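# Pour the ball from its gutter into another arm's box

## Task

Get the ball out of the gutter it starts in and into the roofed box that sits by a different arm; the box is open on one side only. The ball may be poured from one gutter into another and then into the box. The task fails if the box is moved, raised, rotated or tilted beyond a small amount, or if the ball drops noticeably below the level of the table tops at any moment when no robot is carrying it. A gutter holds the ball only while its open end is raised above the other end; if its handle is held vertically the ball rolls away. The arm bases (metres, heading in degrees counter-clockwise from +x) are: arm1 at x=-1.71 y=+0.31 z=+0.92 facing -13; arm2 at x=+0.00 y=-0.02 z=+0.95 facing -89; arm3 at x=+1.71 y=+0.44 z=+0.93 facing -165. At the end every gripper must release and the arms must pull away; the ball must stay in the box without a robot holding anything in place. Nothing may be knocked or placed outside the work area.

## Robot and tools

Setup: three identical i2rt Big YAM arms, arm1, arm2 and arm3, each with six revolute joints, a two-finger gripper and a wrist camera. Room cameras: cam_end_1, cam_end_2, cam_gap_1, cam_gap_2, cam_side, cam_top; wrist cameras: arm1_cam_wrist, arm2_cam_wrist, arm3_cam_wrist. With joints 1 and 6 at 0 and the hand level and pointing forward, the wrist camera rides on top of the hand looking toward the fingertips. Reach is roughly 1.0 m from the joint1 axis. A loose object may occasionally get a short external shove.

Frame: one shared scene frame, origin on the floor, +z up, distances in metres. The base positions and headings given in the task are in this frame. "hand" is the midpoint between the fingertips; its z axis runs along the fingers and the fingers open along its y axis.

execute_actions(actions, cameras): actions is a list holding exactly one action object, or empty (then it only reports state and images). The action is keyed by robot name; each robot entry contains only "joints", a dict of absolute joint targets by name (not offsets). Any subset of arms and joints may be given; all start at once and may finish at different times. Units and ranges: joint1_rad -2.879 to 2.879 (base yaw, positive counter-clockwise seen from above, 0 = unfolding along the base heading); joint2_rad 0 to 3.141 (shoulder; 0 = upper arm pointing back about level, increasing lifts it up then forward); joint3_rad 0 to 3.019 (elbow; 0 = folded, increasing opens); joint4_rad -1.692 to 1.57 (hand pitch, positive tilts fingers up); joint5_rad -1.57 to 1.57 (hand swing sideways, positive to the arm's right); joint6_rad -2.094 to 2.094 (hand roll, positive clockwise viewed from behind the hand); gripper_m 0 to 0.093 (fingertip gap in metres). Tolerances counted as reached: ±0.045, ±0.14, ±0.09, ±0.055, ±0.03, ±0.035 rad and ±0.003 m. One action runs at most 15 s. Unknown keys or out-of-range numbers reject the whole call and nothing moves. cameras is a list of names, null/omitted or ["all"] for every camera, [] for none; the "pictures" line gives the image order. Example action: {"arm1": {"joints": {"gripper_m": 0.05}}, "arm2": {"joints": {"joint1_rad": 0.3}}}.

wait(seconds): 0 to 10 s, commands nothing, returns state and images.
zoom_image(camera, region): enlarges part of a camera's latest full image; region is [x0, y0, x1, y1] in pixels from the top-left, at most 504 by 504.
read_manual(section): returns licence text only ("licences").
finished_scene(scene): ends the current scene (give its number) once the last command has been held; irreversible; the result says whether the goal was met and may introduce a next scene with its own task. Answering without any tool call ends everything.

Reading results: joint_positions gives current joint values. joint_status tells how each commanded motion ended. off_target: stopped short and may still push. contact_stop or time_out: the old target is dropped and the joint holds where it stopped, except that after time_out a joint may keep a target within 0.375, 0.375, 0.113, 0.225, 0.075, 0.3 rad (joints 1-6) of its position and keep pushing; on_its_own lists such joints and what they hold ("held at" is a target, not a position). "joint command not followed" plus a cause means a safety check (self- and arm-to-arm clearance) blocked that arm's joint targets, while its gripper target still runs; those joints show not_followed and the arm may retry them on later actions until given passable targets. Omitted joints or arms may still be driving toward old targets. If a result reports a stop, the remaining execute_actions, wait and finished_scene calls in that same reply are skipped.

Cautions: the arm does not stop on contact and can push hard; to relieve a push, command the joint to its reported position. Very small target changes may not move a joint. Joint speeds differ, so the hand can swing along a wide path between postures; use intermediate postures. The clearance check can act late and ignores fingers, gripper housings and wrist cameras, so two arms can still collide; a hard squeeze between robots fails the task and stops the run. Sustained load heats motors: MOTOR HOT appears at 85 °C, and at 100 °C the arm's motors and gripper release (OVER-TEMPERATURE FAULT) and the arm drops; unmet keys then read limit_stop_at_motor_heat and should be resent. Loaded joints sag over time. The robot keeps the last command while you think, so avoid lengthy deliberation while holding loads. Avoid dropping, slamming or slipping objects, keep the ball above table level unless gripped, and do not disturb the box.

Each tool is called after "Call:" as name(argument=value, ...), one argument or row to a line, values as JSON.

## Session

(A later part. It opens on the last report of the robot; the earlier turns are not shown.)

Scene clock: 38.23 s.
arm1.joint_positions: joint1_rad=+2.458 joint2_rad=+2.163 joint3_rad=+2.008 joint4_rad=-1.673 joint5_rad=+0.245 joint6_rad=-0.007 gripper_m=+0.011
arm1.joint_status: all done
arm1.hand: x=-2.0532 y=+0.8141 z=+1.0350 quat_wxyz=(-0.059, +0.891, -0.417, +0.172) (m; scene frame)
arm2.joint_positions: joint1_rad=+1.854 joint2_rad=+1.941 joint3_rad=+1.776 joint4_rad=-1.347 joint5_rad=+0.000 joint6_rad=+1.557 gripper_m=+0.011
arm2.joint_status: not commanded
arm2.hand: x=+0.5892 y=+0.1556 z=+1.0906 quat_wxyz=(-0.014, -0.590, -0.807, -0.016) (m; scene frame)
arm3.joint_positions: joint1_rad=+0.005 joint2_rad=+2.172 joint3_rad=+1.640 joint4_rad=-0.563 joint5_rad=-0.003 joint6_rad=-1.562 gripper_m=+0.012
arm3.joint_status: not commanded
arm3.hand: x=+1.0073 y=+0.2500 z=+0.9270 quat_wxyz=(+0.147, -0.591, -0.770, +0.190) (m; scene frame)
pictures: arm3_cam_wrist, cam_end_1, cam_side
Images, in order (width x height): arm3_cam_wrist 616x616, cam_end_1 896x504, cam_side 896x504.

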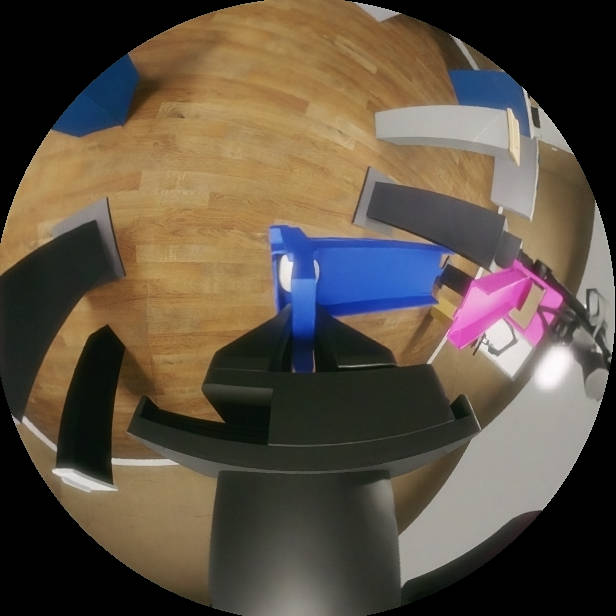

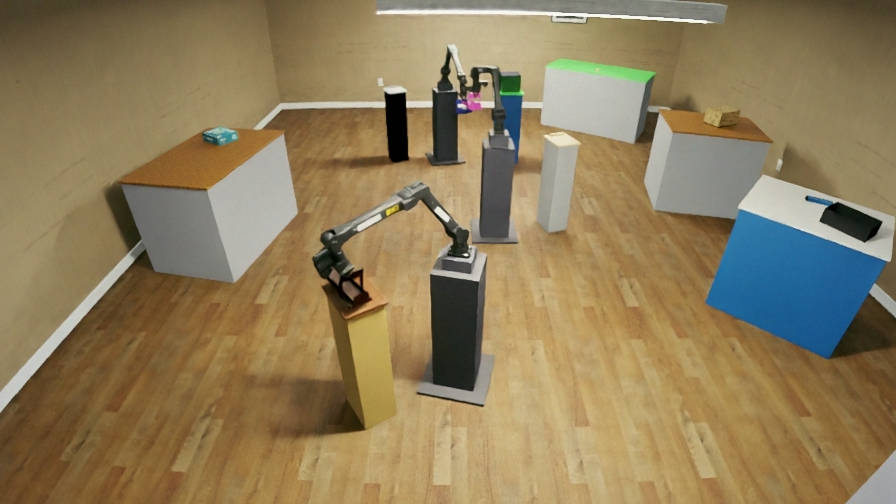

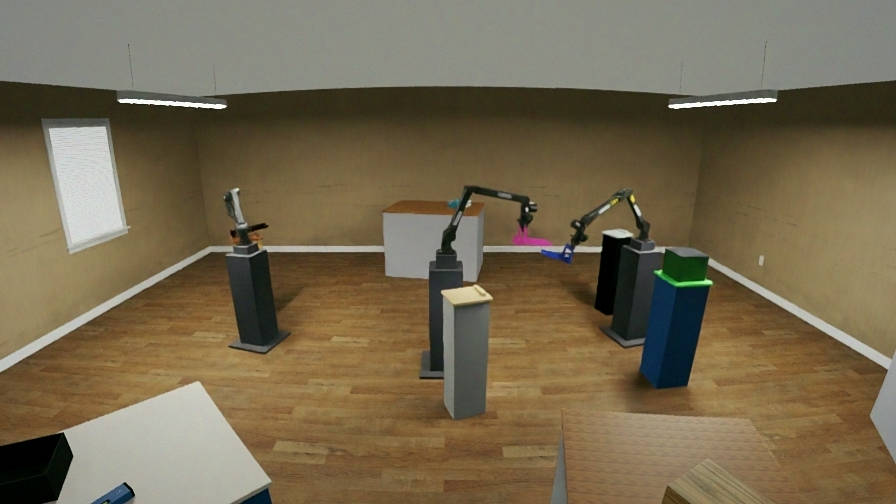

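Call:
execute_actions(
  actions=[
    {"arm1":{"joints":{"joint2_rad":2.21,"gripper_m":0.09}},"arm2":{"joints":{"joint1_rad":0.03,"joint2_rad":1.85,"joint3_rad":1.63,"joint4_rad":-1.3,"joint5_rad":-0.25,"joint6_rad":-0.3}}},
  ],
  cameras=[],
)

Call:
execute_actions(
  actions=[
    {"arm1":{"joints":{"joint2_rad":1.6}},"arm2":{"joints":{"joint2_rad":2.02,"joint4_rad":-1.15}},"arm3":{"joints":{"joint2_rad":1.5,"joint3_rad":1.4,"joint4_rad":-0.85}}},
  ],
  cameras=[],
)

Call:
execute_actions(
  actions=[
    {"arm2":{"joints":{"gripper_m":0.09}},"arm3":{"joints":{"joint2_rad":0.88,"joint3_rad":1.18,"joint4_rad":-1.3}}},
  ],
  cameras=[],
)

Call:
execute_actions(
  actions=[
    {"arm2":{"joints":{"joint2_rad":1.5}},"arm3":{"joints":{"joint1_rad":1.31}}},
  ],
  cameras=["arm3_cam_wrist","cam_end_2","cam_side","cam_top","cam_end_1"],
)

Scene clock: 40.93 s.
arm1.joint_positions: joint1_rad=+2.458 joint2_rad=+2.179 joint3_rad=+2.013 joint4_rad=-1.676 joint5_rad=+0.248 joint6_rad=-0.007 gripper_m=+0.090
arm1.joint_status: all done
arm1.hand: x=-2.0531 y=+0.8150 z=+1.0276 quat_wxyz=(-0.057, +0.890, -0.416, +0.179) (m; scene frame)
arm2.joint_positions: joint1_rad=+0.023 joint2_rad=+1.881 joint3_rad=+1.624 joint4_rad=-1.302 joint5_rad=-0.243 joint6_rad=-0.284 gripper_m=+0.011
arm2.joint_status: all done
arm2.hand: x=+0.0628 y=-0.5951 z=+1.0860 quat_wxyz=(-0.096, -0.581, -0.806, -0.062) (m; scene frame)
arm3.joint_positions: joint1_rad=+0.005 joint2_rad=+2.172 joint3_rad=+1.640 joint4_rad=-0.563 joint5_rad=-0.003 joint6_rad=-1.562 gripper_m=+0.012
arm3.joint_status: not commanded
arm3.hand: x=+1.0073 y=+0.2500 z=+0.9270 quat_wxyz=(+0.147, -0.591, -0.770, +0.190) (m; scene frame)
pictures: none
No camera images: the call's "cameras" was empty. Leave "cameras" out to get every camera's image.

Scene clock: 42.87 s.
arm1.joint_positions: joint1_rad=+2.458 joint2_rad=+1.602 joint3_rad=+2.056 joint4_rad=-1.676 joint5_rad=+0.249 joint6_rad=-0.007 gripper_m=+0.090
arm1.joint_status: all done
arm1.hand: x=-2.0091 y=+0.7495 z=+1.3686 quat_wxyz=(-0.193, +0.869, -0.445, -0.096) (m; scene frame)
arm2.joint_positions: joint1_rad=+0.023 joint2_rad=+2.059 joint3_rad=+1.614 joint4_rad=-1.163 joint5_rad=-0.245 joint6_rad=-0.285 gripper_m=+0.011
arm2.joint_status: all done
arm2.hand: x=+0.0622 y=-0.6167 z=+0.9815 quat_wxyz=(-0.081, -0.583, -0.804, -0.082) (m; scene frame)
arm3.joint_positions: joint1_rad=+0.005 joint2_rad=+1.522 joint3_rad=+1.372 joint4_rad=-0.850 joint5_rad=-0.003 joint6_rad=-1.562 gripper_m=+0.012
arm3.joint_status: all done
arm3.hand: x=+1.1567 y=+0.2890 z=+1.1817 quat_wxyz=(+0.174, -0.583, -0.761, +0.226) (m; scene frame)
pictures: none
No camera images: the call's "cameras" was empty. Leave "cameras" out to get every camera's image.

Scene clock: 44.37 s.
arm1.joint_positions: joint1_rad=+2.458 joint2_rad=+1.602 joint3_rad=+2.056 joint4_rad=-1.676 joint5_rad=+0.249 joint6_rad=-0.007 gripper_m=+0.090
arm1.joint_status: not commanded
arm1.hand: x=-2.0091 y=+0.7495 z=+1.3686 quat_wxyz=(-0.193, +0.869, -0.445, -0.096) (m; scene frame)
arm2.joint_positions: joint1_rad=+0.023 joint2_rad=+2.057 joint3_rad=+1.614 joint4_rad=-1.163 joint5_rad=-0.248 joint6_rad=-0.285 gripper_m=+0.090
arm2.joint_status: all done
arm2.hand: x=+0.0627 y=-0.6169 z=+0.9827 quat_wxyz=(-0.083, -0.583, -0.804, -0.082) (m; scene frame)
arm3.joint_positions: joint1_rad=+0.005 joint2_rad=+0.890 joint3_rad=+1.146 joint4_rad=-1.299 joint5_rad=-0.003 joint6_rad=-1.562 gripper_m=+0.012
arm3.joint_status: all done
arm3.hand: x=+1.4007 y=+0.3553 z=+1.2833 quat_wxyz=(+0.162, -0.587, -0.765, +0.210) (m; scene frame)
pictures: none
No camera images: the call's "cameras" was empty. Leave "cameras" out to get every camera's image.

Scene clock: 46.03 s.
arm1.joint_positions: joint1_rad=+2.458 joint2_rad=+1.602 joint3_rad=+2.056 joint4_rad=-1.676 joint5_rad=+0.249 joint6_rad=-0.007 gripper_m=+0.090
arm1.joint_status: not commanded
arm1.hand: x=-2.0091 y=+0.7495 z=+1.3686 quat_wxyz=(-0.193, +0.869, -0.445, -0.096) (m; scene frame)
arm2.joint_positions: joint1_rad=+0.023 joint2_rad=+1.505 joint3_rad=+1.614 joint4_rad=-1.163 joint5_rad=-0.249 joint6_rad=-0.285 gripper_m=+0.090
arm2.joint_status: all done
arm2.hand: x=+0.0665 y=-0.5823 z=+1.2987 quat_wxyz=(-0.247, -0.534, -0.798, +0.134) (m; scene frame)
arm3.joint_positions: joint1_rad=+1.307 joint2_rad=+0.890 joint3_rad=+1.146 joint4_rad=-1.299 joint5_rad=-0.002 joint6_rad=-1.563 gripper_m=+0.012
arm3.joint_status: all done
arm3.hand: x=+1.7182 y=+0.1131 z=+1.2787 quat_wxyz=(+0.003, -0.003, -0.966, +0.258) (m; scene frame)
pictures: arm3_cam_wrist, cam_end_1, cam_end_2, cam_side, cam_top
Images, in order (width x height): arm3_cam_wrist 616x616, cam_end_1 896x504, cam_end_2 896x504, cam_side 896x504, cam_top 896x504.

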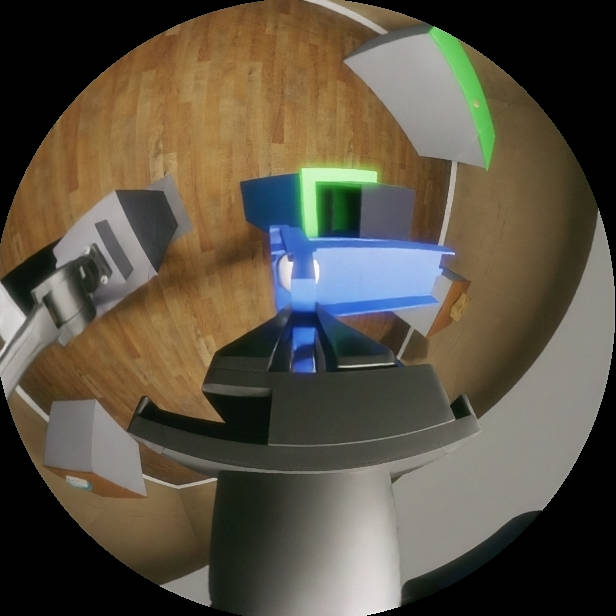

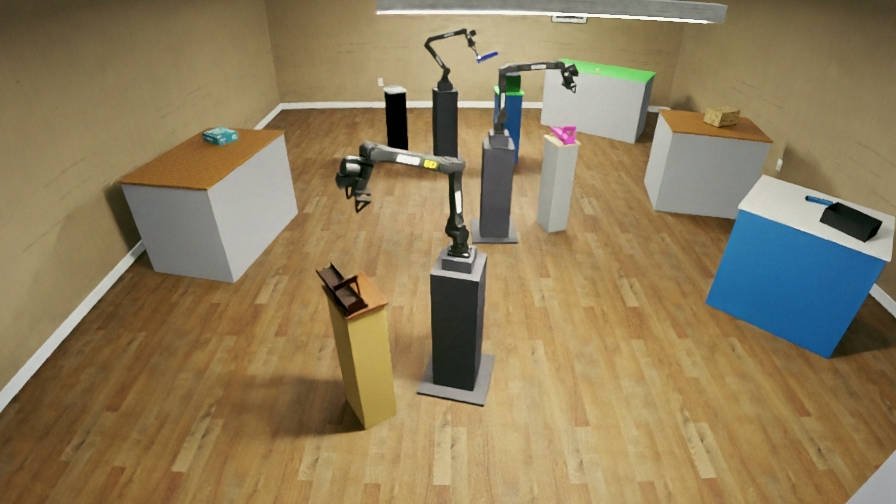

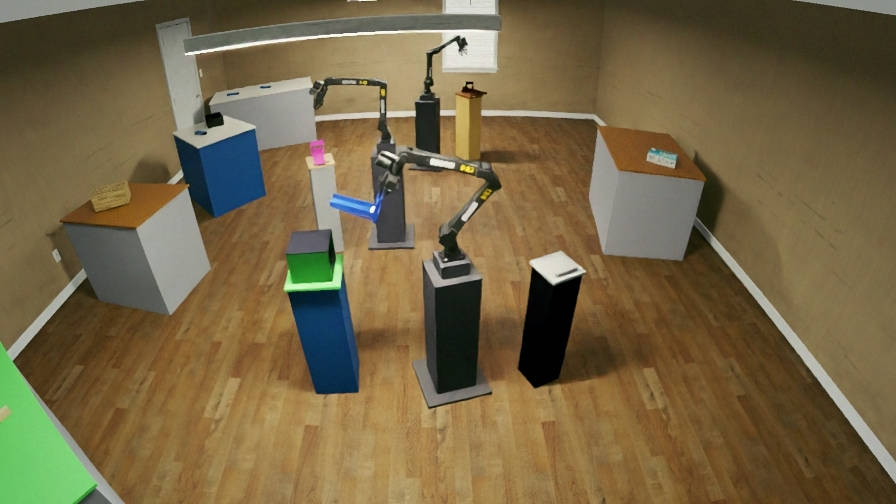

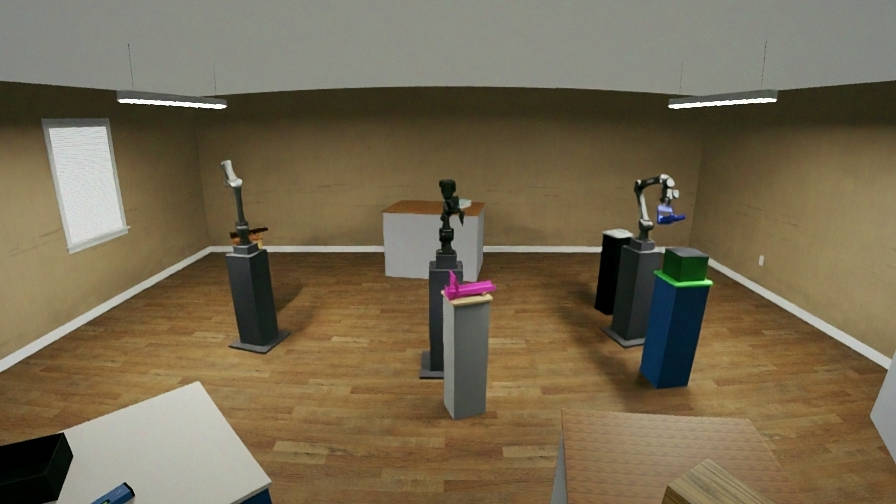

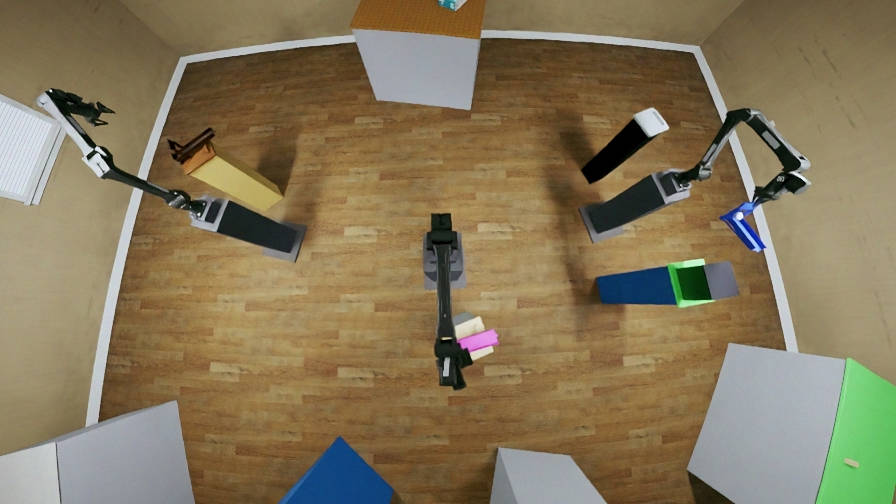

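Call:
execute_actions(
  actions=[
    {"arm3":{"joints":{"joint1_rad":1.29,"joint2_rad":0.82,"joint3_rad":0.75,"joint4_rad":-1.08}}},
  ],
  cameras=["arm3_cam_wrist","cam_end_2"],
)

Call:
zoom_image(
  camera="cam_end_2",
  region=[260, 140, 520, 310],
)

Scene clock: 47.33 s.
arm1.joint_positions: joint1_rad=+2.458 joint2_rad=+1.602 joint3_rad=+2.056 joint4_rad=-1.676 joint5_rad=+0.249 joint6_rad=-0.007 gripper_m=+0.090
arm1.joint_status: not commanded
arm1.hand: x=-2.0091 y=+0.7495 z=+1.3686 quat_wxyz=(-0.193, +0.869, -0.445, -0.096) (m; scene frame)
arm2.joint_positions: joint1_rad=+0.023 joint2_rad=+1.505 joint3_rad=+1.614 joint4_rad=-1.163 joint5_rad=-0.249 joint6_rad=-0.285 gripper_m=+0.090
arm2.joint_status: not commanded
arm2.hand: x=+0.0665 y=-0.5823 z=+1.2987 quat_wxyz=(-0.247, -0.534, -0.798, +0.134) (m; scene frame)
arm3.joint_positions: joint1_rad=+1.299 joint2_rad=+0.834 joint3_rad=+0.718 joint4_rad=-1.107 joint5_rad=-0.002 joint6_rad=-1.563 gripper_m=+0.012
arm3.joint_status: all done
arm3.hand: x=+1.7143 y=+0.1629 z=+1.1086 quat_wxyz=(+0.004, -0.007, -0.985, +0.171) (m; scene frame)
pictures: arm3_cam_wrist, cam_end_2
Images, in order (width x height): arm3_cam_wrist 616x616, cam_end_2 896x504.

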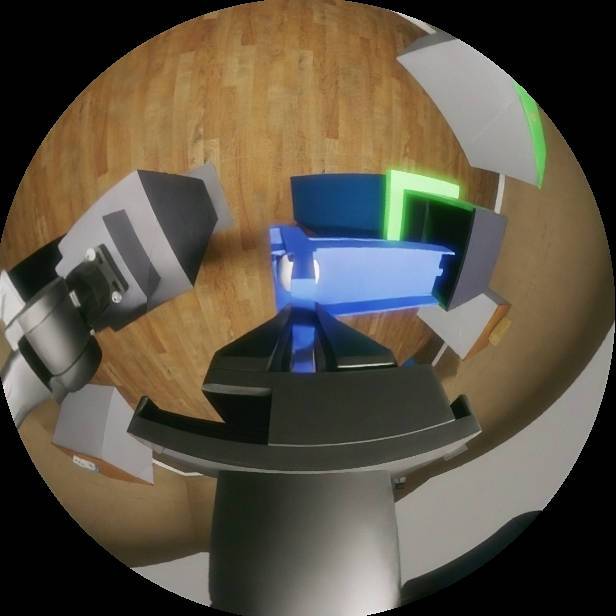

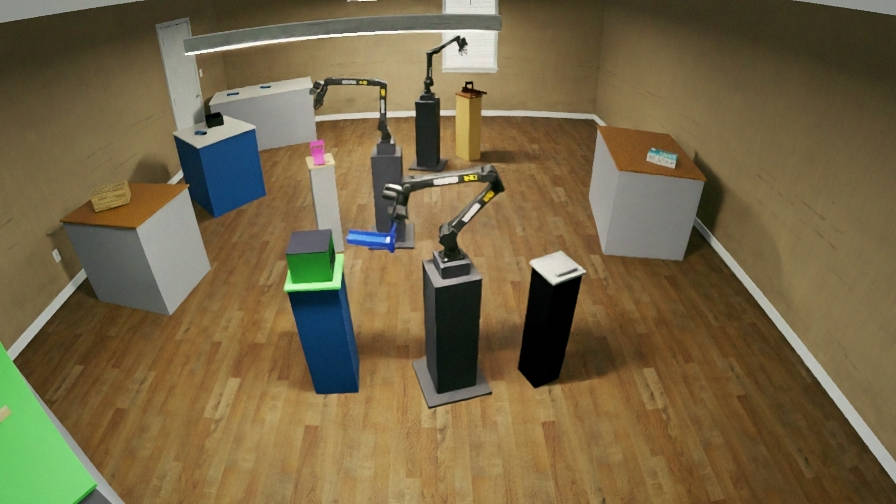

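Region (260, 140, 520, 310) of cam_end_2's 896x504 image, scaled by 1.938, with more detail than that image has; it fills the top 330 rows of this view, and the rest is white.

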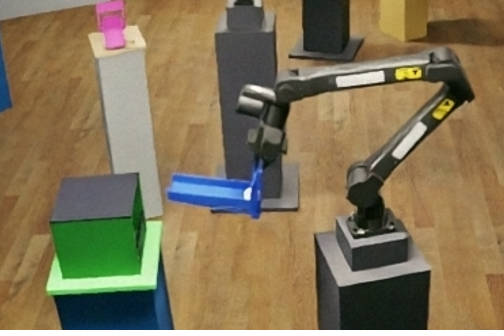

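Call:
execute_actions(
  actions=[
    {"arm3":{"joints":{"joint1_rad":1.34,"joint3_rad":0.67}}},
  ],
  cameras=[],
)

Call:
execute_actions(
  actions=[
    {"arm3":{"joints":{"joint2_rad":1.19,"joint3_rad":0.92,"joint4_rad":-0.97}}},
  ],
  cameras=["arm3_cam_wrist","cam_end_2"],
)

Call:
zoom_image(
  camera="cam_end_2",
  region=[260, 140, 520, 310],
)

Scene clock: 48.47 s.
arm1.joint_positions: joint1_rad=+2.458 joint2_rad=+1.602 joint3_rad=+2.056 joint4_rad=-1.676 joint5_rad=+0.249 joint6_rad=-0.007 gripper_m=+0.090
arm1.joint_status: not commanded
arm1.hand: x=-2.0091 y=+0.7495 z=+1.3686 quat_wxyz=(-0.193, +0.869, -0.445, -0.096) (m; scene frame)
arm2.joint_positions: joint1_rad=+0.023 joint2_rad=+1.505 joint3_rad=+1.614 joint4_rad=-1.163 joint5_rad=-0.249 joint6_rad=-0.285 gripper_m=+0.090
arm2.joint_status: not commanded
arm2.hand: x=+0.0665 y=-0.5823 z=+1.2987 quat_wxyz=(-0.247, -0.534, -0.798, +0.134) (m; scene frame)
arm3.joint_positions: joint1_rad=+1.334 joint2_rad=+0.832 joint3_rad=+0.645 joint4_rad=-1.100 joint5_rad=-0.002 joint6_rad=-1.563 gripper_m=+0.012
arm3.joint_status: all done
arm3.hand: x=+1.7232 y=+0.1829 z=+1.0761 quat_wxyz=(+0.002, +0.010, -0.990, +0.139) (m; scene frame)
pictures: none
No camera images: the call's "cameras" was empty. Leave "cameras" out to get every camera's image.

Scene clock: 49.87 s.
arm1.joint_positions: joint1_rad=+2.458 joint2_rad=+1.602 joint3_rad=+2.056 joint4_rad=-1.676 joint5_rad=+0.249 joint6_rad=-0.007 gripper_m=+0.090
arm1.joint_status: not commanded
arm1.hand: x=-2.0091 y=+0.7495 z=+1.3686 quat_wxyz=(-0.193, +0.869, -0.445, -0.096) (m; scene frame)
arm2.joint_positions: joint1_rad=+0.023 joint2_rad=+1.505 joint3_rad=+1.614 joint4_rad=-1.163 joint5_rad=-0.249 joint6_rad=-0.285 gripper_m=+0.090
arm2.joint_status: not commanded
arm2.hand: x=+0.0665 y=-0.5823 z=+1.2987 quat_wxyz=(-0.247, -0.534, -0.798, +0.134) (m; scene frame)
arm3.joint_positions: joint1_rad=+1.334 joint2_rad=+1.207 joint3_rad=+0.880 joint4_rad=-0.979 joint5_rad=-0.002 joint6_rad=-1.563 gripper_m=+0.012
arm3.joint_status: all done
arm3.hand: x=+1.7262 y=+0.0677 z=+1.0749 quat_wxyz=(+0.002, +0.010, -0.992, +0.129) (m; scene frame)
pictures: arm3_cam_wrist, cam_end_2
Images, in order (width x height): arm3_cam_wrist 616x616, cam_end_2 896x504.

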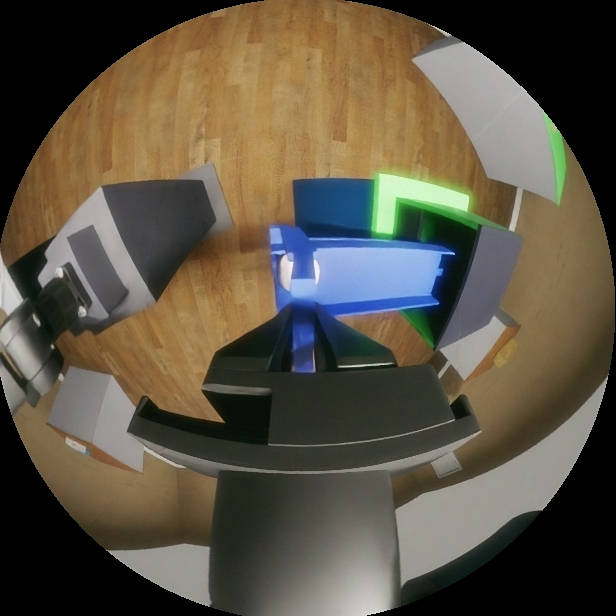

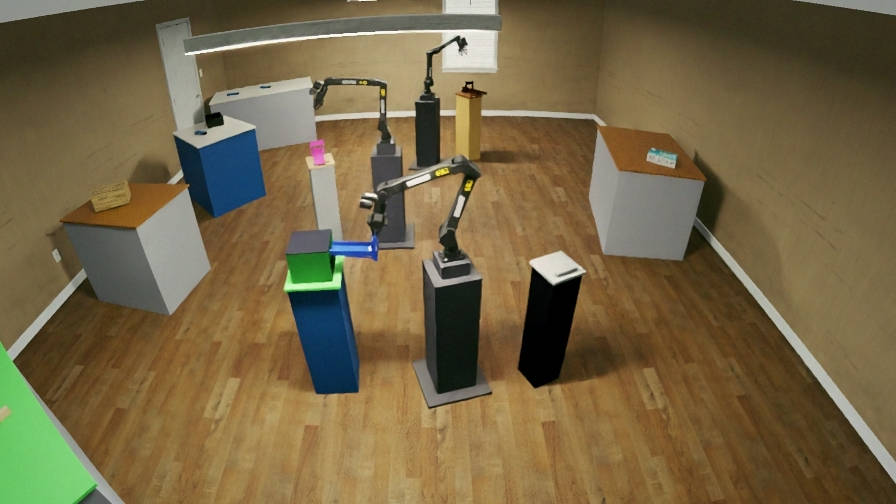

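Region (260, 140, 520, 310) of cam_end_2's 896x504 image, scaled by 1.938, with more detail than that image has; it fills the top 330 rows of this view, and the rest is white.

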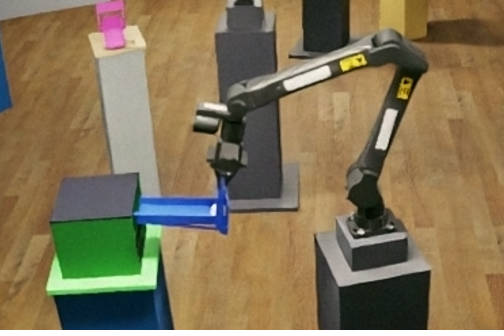

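Call:
execute_actions(
  actions=[
    {"arm3":{"joints":{"joint2_rad":1.53,"joint3_rad":1.32,"joint4_rad":-1.26}}},
  ],
  cameras=[],
)

Call:
wait(
  seconds=2,
)

Scene clock: 51.23 s.
arm1.joint_positions: joint1_rad=+2.458 joint2_rad=+1.602 joint3_rad=+2.056 joint4_rad=-1.676 joint5_rad=+0.249 joint6_rad=-0.007 gripper_m=+0.090
arm1.joint_status: not commanded
arm1.hand: x=-2.0091 y=+0.7495 z=+1.3686 quat_wxyz=(-0.193, +0.869, -0.445, -0.096) (m; scene frame)
arm2.joint_positions: joint1_rad=+0.023 joint2_rad=+1.505 joint3_rad=+1.614 joint4_rad=-1.163 joint5_rad=-0.249 joint6_rad=-0.285 gripper_m=+0.090
arm2.joint_status: not commanded
arm2.hand: x=+0.0665 y=-0.5823 z=+1.2987 quat_wxyz=(-0.247, -0.534, -0.798, +0.134) (m; scene frame)
arm3.joint_positions: joint1_rad=+1.334 joint2_rad=+1.548 joint3_rad=+1.264 joint4_rad=-1.251 joint5_rad=-0.002 joint6_rad=-1.563 gripper_m=+0.012
arm3.joint_status: all done
arm3.hand: x=+1.7285 y=-0.0125 z=+1.0841 quat_wxyz=(+0.004, +0.009, -1.000, +0.015) (m; scene frame)
pictures: none
No camera images: the call's "cameras" was empty. Leave "cameras" out to get every camera's image.

Scene clock: 53.23 s.
arm1.joint_positions: joint1_rad=+2.458 joint2_rad=+1.602 joint3_rad=+2.056 joint4_rad=-1.676 joint5_rad=+0.249 joint6_rad=-0.007 gripper_m=+0.090
arm1.joint_status: not commanded
arm1.hand: x=-2.0091 y=+0.7495 z=+1.3686 quat_wxyz=(-0.193, +0.869, -0.445, -0.096) (m; scene frame)
arm2.joint_positions: joint1_rad=+0.023 joint2_rad=+1.505 joint3_rad=+1.614 joint4_rad=-1.163 joint5_rad=-0.249 joint6_rad=-0.285 gripper_m=+0.090
arm2.joint_status: not commanded
arm2.hand: x=+0.0665 y=-0.5823 z=+1.2987 quat_wxyz=(-0.247, -0.534, -0.798, +0.134) (m; scene frame)
arm3.joint_positions: joint1_rad=+1.334 joint2_rad=+1.548 joint3_rad=+1.264 joint4_rad=-1.251 joint5_rad=-0.002 joint6_rad=-1.563 gripper_m=+0.012
arm3.joint_status: all done
arm3.hand: x=+1.7285 y=-0.0125 z=+1.0841 quat_wxyz=(+0.004, +0.009, -1.000, +0.015) (m; scene frame)
wait: 2.00 s; at rest by 0.27 s
pictures: arm1_cam_wrist, arm2_cam_wrist, arm3_cam_wrist, cam_end_1, cam_end_2, cam_gap_1, cam_gap_2, cam_side, cam_top
Images, in order (width x height): arm1_cam_wrist 616x616, arm2_cam_wrist 616x616, arm3_cam_wrist 616x616, cam_end_1 896x504, cam_end_2 896x504, cam_gap_1 896x504, cam_gap_2 896x504, cam_side 896x504, cam_top 896x504.

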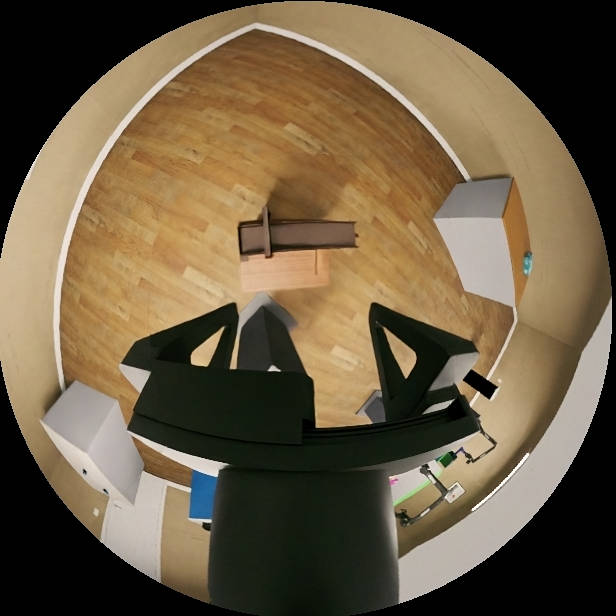

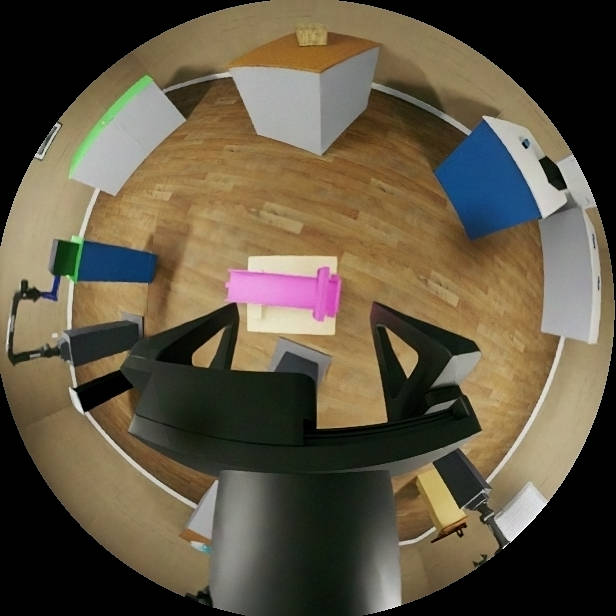

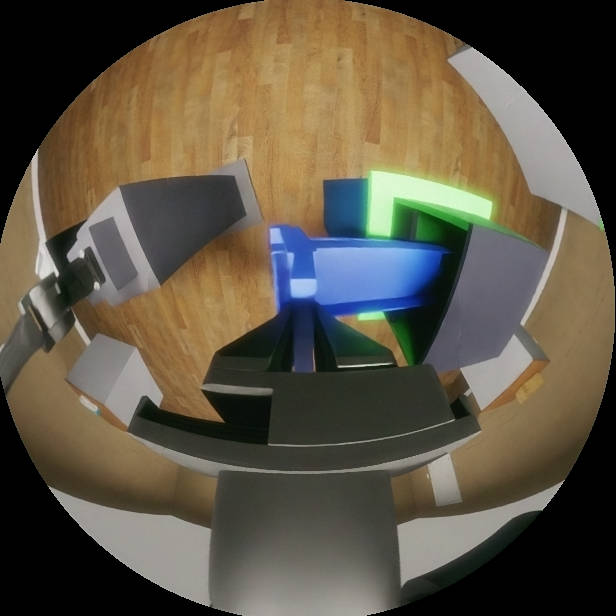

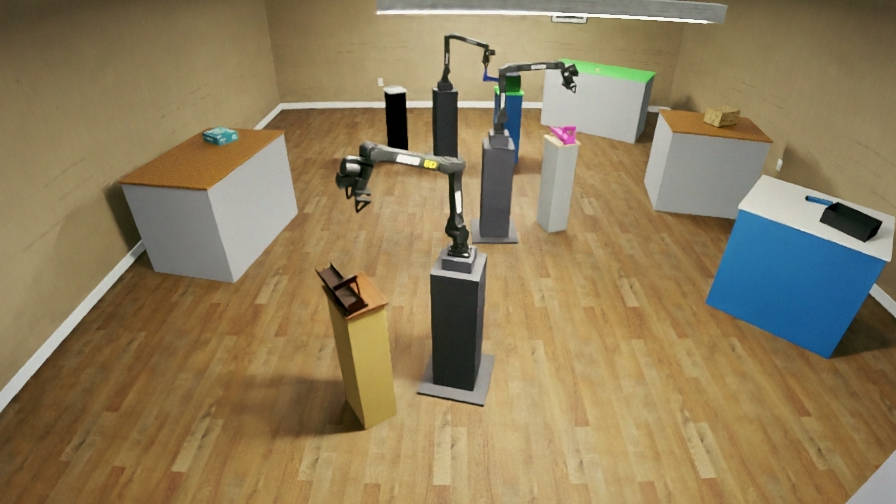

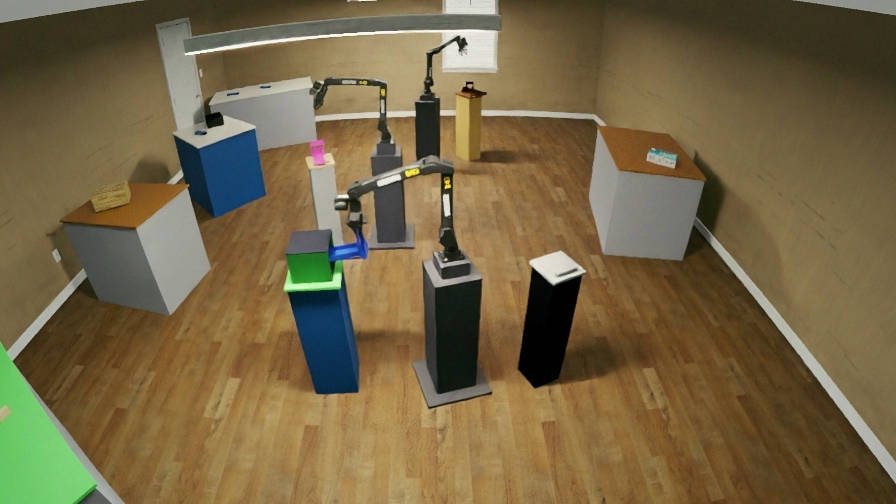

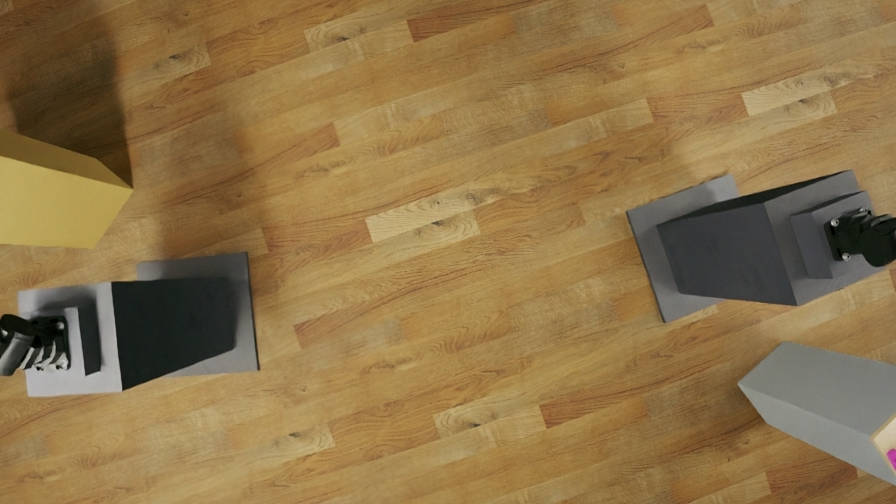

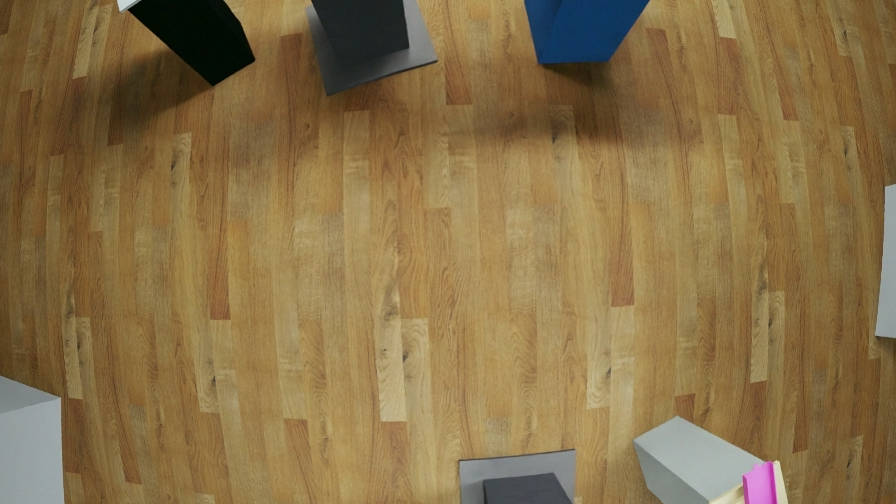

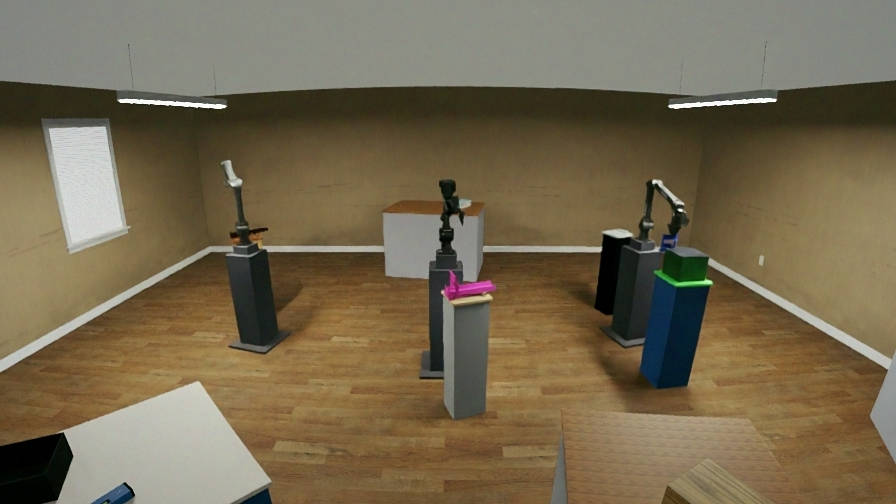

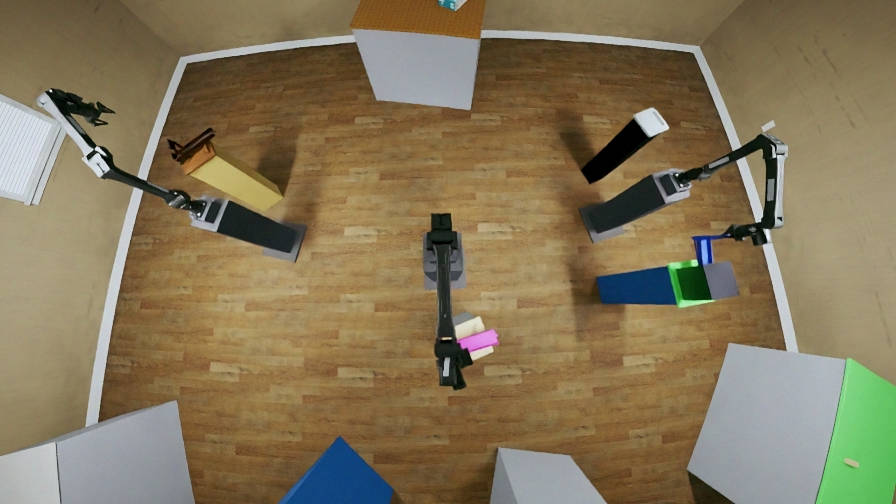

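Retract and put the gutter back.

Call:
execute_actions(
  actions=[
    {"arm3":{"joints":{"joint2_rad":1.19,"joint3_rad":0.95,"joint4_rad":-1.2}}},
  ],
  cameras=[],
)

Call:
execute_actions(
  actions=[
    {"arm3":{"joints":{"joint1_rad":-0.6}}},
  ],
  cameras=[],
)

Call:
execute_actions(
  actions=[
    {"arm3":{"joints":{"joint1_rad":-1.62,"joint2_rad":1.72,"joint3_rad":1.54,"joint4_rad":-1.3,"joint5_rad":0.25,"joint6_rad":-0.1}}},
  ],
  cameras=[],
)

Call:
execute_actions(
  actions=[
    {"arm3":{"joints":{"joint2_rad":1.91,"joint4_rad":-1.14}}},
  ],
  cameras=[],
)

Call:
execute_actions(
  actions=[
    {"arm3":{"joints":{"gripper_m":0.09}}},
  ],
  cameras=[],
)

Call:
execute_actions(
  actions=[
    {"arm3":{"joints":{"joint2_rad":1.5}}},
  ],
  cameras=["cam_end_2"],
)

Call:
finished_scene(
  scene=1,
)

Scene clock: 54.53 s.
arm1.joint_positions: joint1_rad=+2.458 joint2_rad=+1.602 joint3_rad=+2.056 joint4_rad=-1.676 joint5_rad=+0.249 joint6_rad=-0.007 gripper_m=+0.090
arm1.joint_status: not commanded
arm1.hand: x=-2.0091 y=+0.7495 z=+1.3686 quat_wxyz=(-0.193, +0.869, -0.445, -0.096) (m; scene frame)
arm2.joint_positions: joint1_rad=+0.023 joint2_rad=+1.505 joint3_rad=+1.614 joint4_rad=-1.163 joint5_rad=-0.249 joint6_rad=-0.285 gripper_m=+0.090
arm2.joint_status: not commanded
arm2.hand: x=+0.0665 y=-0.5823 z=+1.2987 quat_wxyz=(-0.247, -0.534, -0.798, +0.134) (m; scene frame)
arm3.joint_positions: joint1_rad=+1.334 joint2_rad=+1.191 joint3_rad=+0.935 joint4_rad=-1.206 joint5_rad=-0.002 joint6_rad=-1.563 gripper_m=+0.012
arm3.joint_status: all done
arm3.hand: x=+1.7255 y=+0.1032 z=+1.0932 quat_wxyz=(+0.003, +0.009, -0.999, +0.052) (m; scene frame)
pictures: none
No camera images: the call's "cameras" was empty. Leave "cameras" out to get every camera's image.

Scene clock: 56.50 s.
arm1.joint_positions: joint1_rad=+2.458 joint2_rad=+1.602 joint3_rad=+2.056 joint4_rad=-1.676 joint5_rad=+0.249 joint6_rad=-0.007 gripper_m=+0.090
arm1.joint_status: not commanded
arm1.hand: x=-2.0091 y=+0.7495 z=+1.3686 quat_wxyz=(-0.193, +0.869, -0.445, -0.096) (m; scene frame)
arm2.joint_positions: joint1_rad=+0.023 joint2_rad=+1.505 joint3_rad=+1.614 joint4_rad=-1.163 joint5_rad=-0.249 joint6_rad=-0.285 gripper_m=+0.090
arm2.joint_status: not commanded
arm2.hand: x=+0.0665 y=-0.5823 z=+1.2987 quat_wxyz=(-0.247, -0.534, -0.798, +0.134) (m; scene frame)
arm3.joint_positions: joint1_rad=-0.599 joint2_rad=+1.194 joint3_rad=+0.935 joint4_rad=-1.206 joint5_rad=-0.002 joint6_rad=-1.563 gripper_m=+0.012
arm3.joint_status: all done
arm3.hand: x=+1.3949 y=+0.5564 z=+1.0980 quat_wxyz=(+0.048, -0.816, -0.575, +0.034) (m; scene frame)
pictures: none
No camera images: the call's "cameras" was empty. Leave "cameras" out to get every camera's image.

Scene clock: 58.60 s.
arm1.joint_positions: joint1_rad=+2.458 joint2_rad=+1.602 joint3_rad=+2.056 joint4_rad=-1.676 joint5_rad=+0.249 joint6_rad=-0.007 gripper_m=+0.090
arm1.joint_status: not commanded
arm1.hand: x=-2.0091 y=+0.7495 z=+1.3686 quat_wxyz=(-0.193, +0.869, -0.445, -0.096) (m; scene frame)
arm2.joint_positions: joint1_rad=+0.023 joint2_rad=+1.505 joint3_rad=+1.614 joint4_rad=-1.163 joint5_rad=-0.249 joint6_rad=-0.285 gripper_m=+0.090
arm2.joint_status: not commanded
arm2.hand: x=+0.0665 y=-0.5823 z=+1.2987 quat_wxyz=(-0.247, -0.534, -0.798, +0.134) (m; scene frame)
arm3.joint_positions: joint1_rad=-1.627 joint2_rad=+1.745 joint3_rad=+1.487 joint4_rad=-1.294 joint5_rad=+0.249 joint6_rad=-0.109 gripper_m=+0.012
arm3.joint_status: all done
arm3.hand: x=+1.6496 y=+0.9694 z=+1.0859 quat_wxyz=(+0.097, -0.803, +0.584, -0.071) (m; scene frame)
pictures: none
No camera images: the call's "cameras" was empty. Leave "cameras" out to get every camera's image.

Scene clock: 59.63 s.
arm1.joint_positions: joint1_rad=+2.458 joint2_rad=+1.602 joint3_rad=+2.056 joint4_rad=-1.676 joint5_rad=+0.249 joint6_rad=-0.007 gripper_m=+0.090
arm1.joint_status: not commanded
arm1.hand: x=-2.0091 y=+0.7495 z=+1.3686 quat_wxyz=(-0.193, +0.869, -0.445, -0.096) (m; scene frame)
arm2.joint_positions: joint1_rad=+0.023 joint2_rad=+1.505 joint3_rad=+1.614 joint4_rad=-1.163 joint5_rad=-0.249 joint6_rad=-0.285 gripper_m=+0.090
arm2.joint_status: not commanded
arm2.hand: x=+0.0665 y=-0.5823 z=+1.2987 quat_wxyz=(-0.247, -0.534, -0.798, +0.134) (m; scene frame)
arm3.joint_positions: joint1_rad=-1.623 joint2_rad=+1.934 joint3_rad=+1.506 joint4_rad=-1.150 joint5_rad=+0.249 joint6_rad=-0.107 gripper_m=+0.012
arm3.joint_status: all done
arm3.hand: x=+1.6388 y=+1.0064 z=+0.9937 quat_wxyz=(+0.089, -0.804, +0.582, -0.080) (m; scene frame)
pictures: none
No camera images: the call's "cameras" was empty. Leave "cameras" out to get every camera's image.

Scene clock: 60.33 s.
arm1.joint_positions: joint1_rad=+2.458 joint2_rad=+1.602 joint3_rad=+2.056 joint4_rad=-1.676 joint5_rad=+0.249 joint6_rad=-0.007 gripper_m=+0.090
arm1.joint_status: not commanded
arm1.hand: x=-2.0091 y=+0.7495 z=+1.3686 quat_wxyz=(-0.193, +0.869, -0.445, -0.096) (m; scene frame)
arm2.joint_positions: joint1_rad=+0.023 joint2_rad=+1.505 joint3_rad=+1.614 joint4_rad=-1.163 joint5_rad=-0.249 joint6_rad=-0.285 gripper_m=+0.090
arm2.joint_status: not commanded
arm2.hand: x=+0.0665 y=-0.5823 z=+1.2987 quat_wxyz=(-0.247, -0.534, -0.798, +0.134) (m; scene frame)
arm3.joint_positions: joint1_rad=-1.623 joint2_rad=+1.930 joint3_rad=+1.506 joint4_rad=-1.150 joint5_rad=+0.248 joint6_rad=-0.107 gripper_m=+0.090
arm3.joint_status: all done
arm3.hand: x=+1.6387 y=+1.0067 z=+0.9960 quat_wxyz=(+0.090, -0.804, +0.582, -0.078) (m; scene frame)
pictures: none
No camera images: the call's "cameras" was empty. Leave "cameras" out to get every camera's image.

Scene clock: 61.83 s.
arm1.joint_positions: joint1_rad=+2.458 joint2_rad=+1.602 joint3_rad=+2.056 joint4_rad=-1.676 joint5_rad=+0.249 joint6_rad=-0.007 gripper_m=+0.090
arm1.joint_status: not commanded
arm1.hand: x=-2.0091 y=+0.7495 z=+1.3686 quat_wxyz=(-0.193, +0.869, -0.445, -0.096) (m; scene frame)
arm2.joint_positions: joint1_rad=+0.023 joint2_rad=+1.505 joint3_rad=+1.614 joint4_rad=-1.163 joint5_rad=-0.249 joint6_rad=-0.285 gripper_m=+0.090
arm2.joint_status: not commanded
arm2.hand: x=+0.0665 y=-0.5823 z=+1.2987 quat_wxyz=(-0.247, -0.534, -0.798, +0.134) (m; scene frame)
arm3.joint_positions: joint1_rad=-1.623 joint2_rad=+1.504 joint3_rad=+1.523 joint4_rad=-1.150 joint5_rad=+0.248 joint6_rad=-0.107 gripper_m=+0.090
arm3.joint_status: all done
arm3.hand: x=+1.6447 y=+0.9885 z=+1.2346 quat_wxyz=(+0.233, -0.768, +0.591, +0.085) (m; scene frame)
pictures: cam_end_2
Images, in order (width x height): cam_end_2 896x504.

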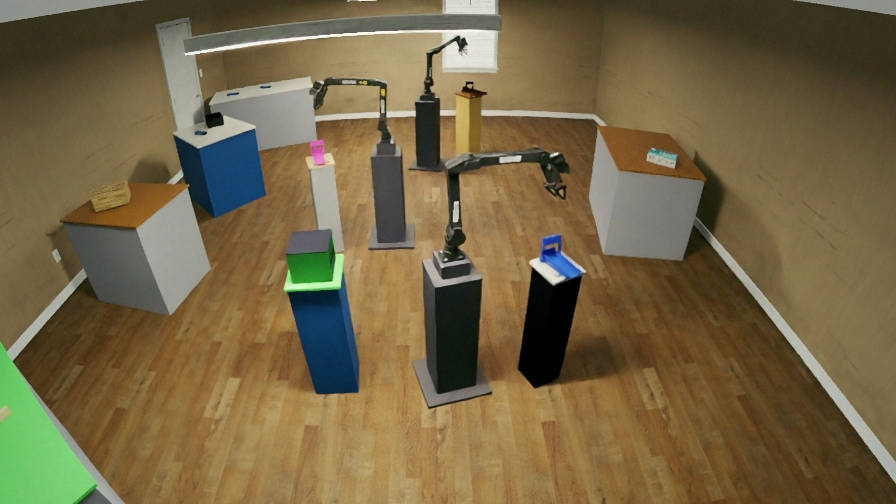

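The scene is finished: the task was done.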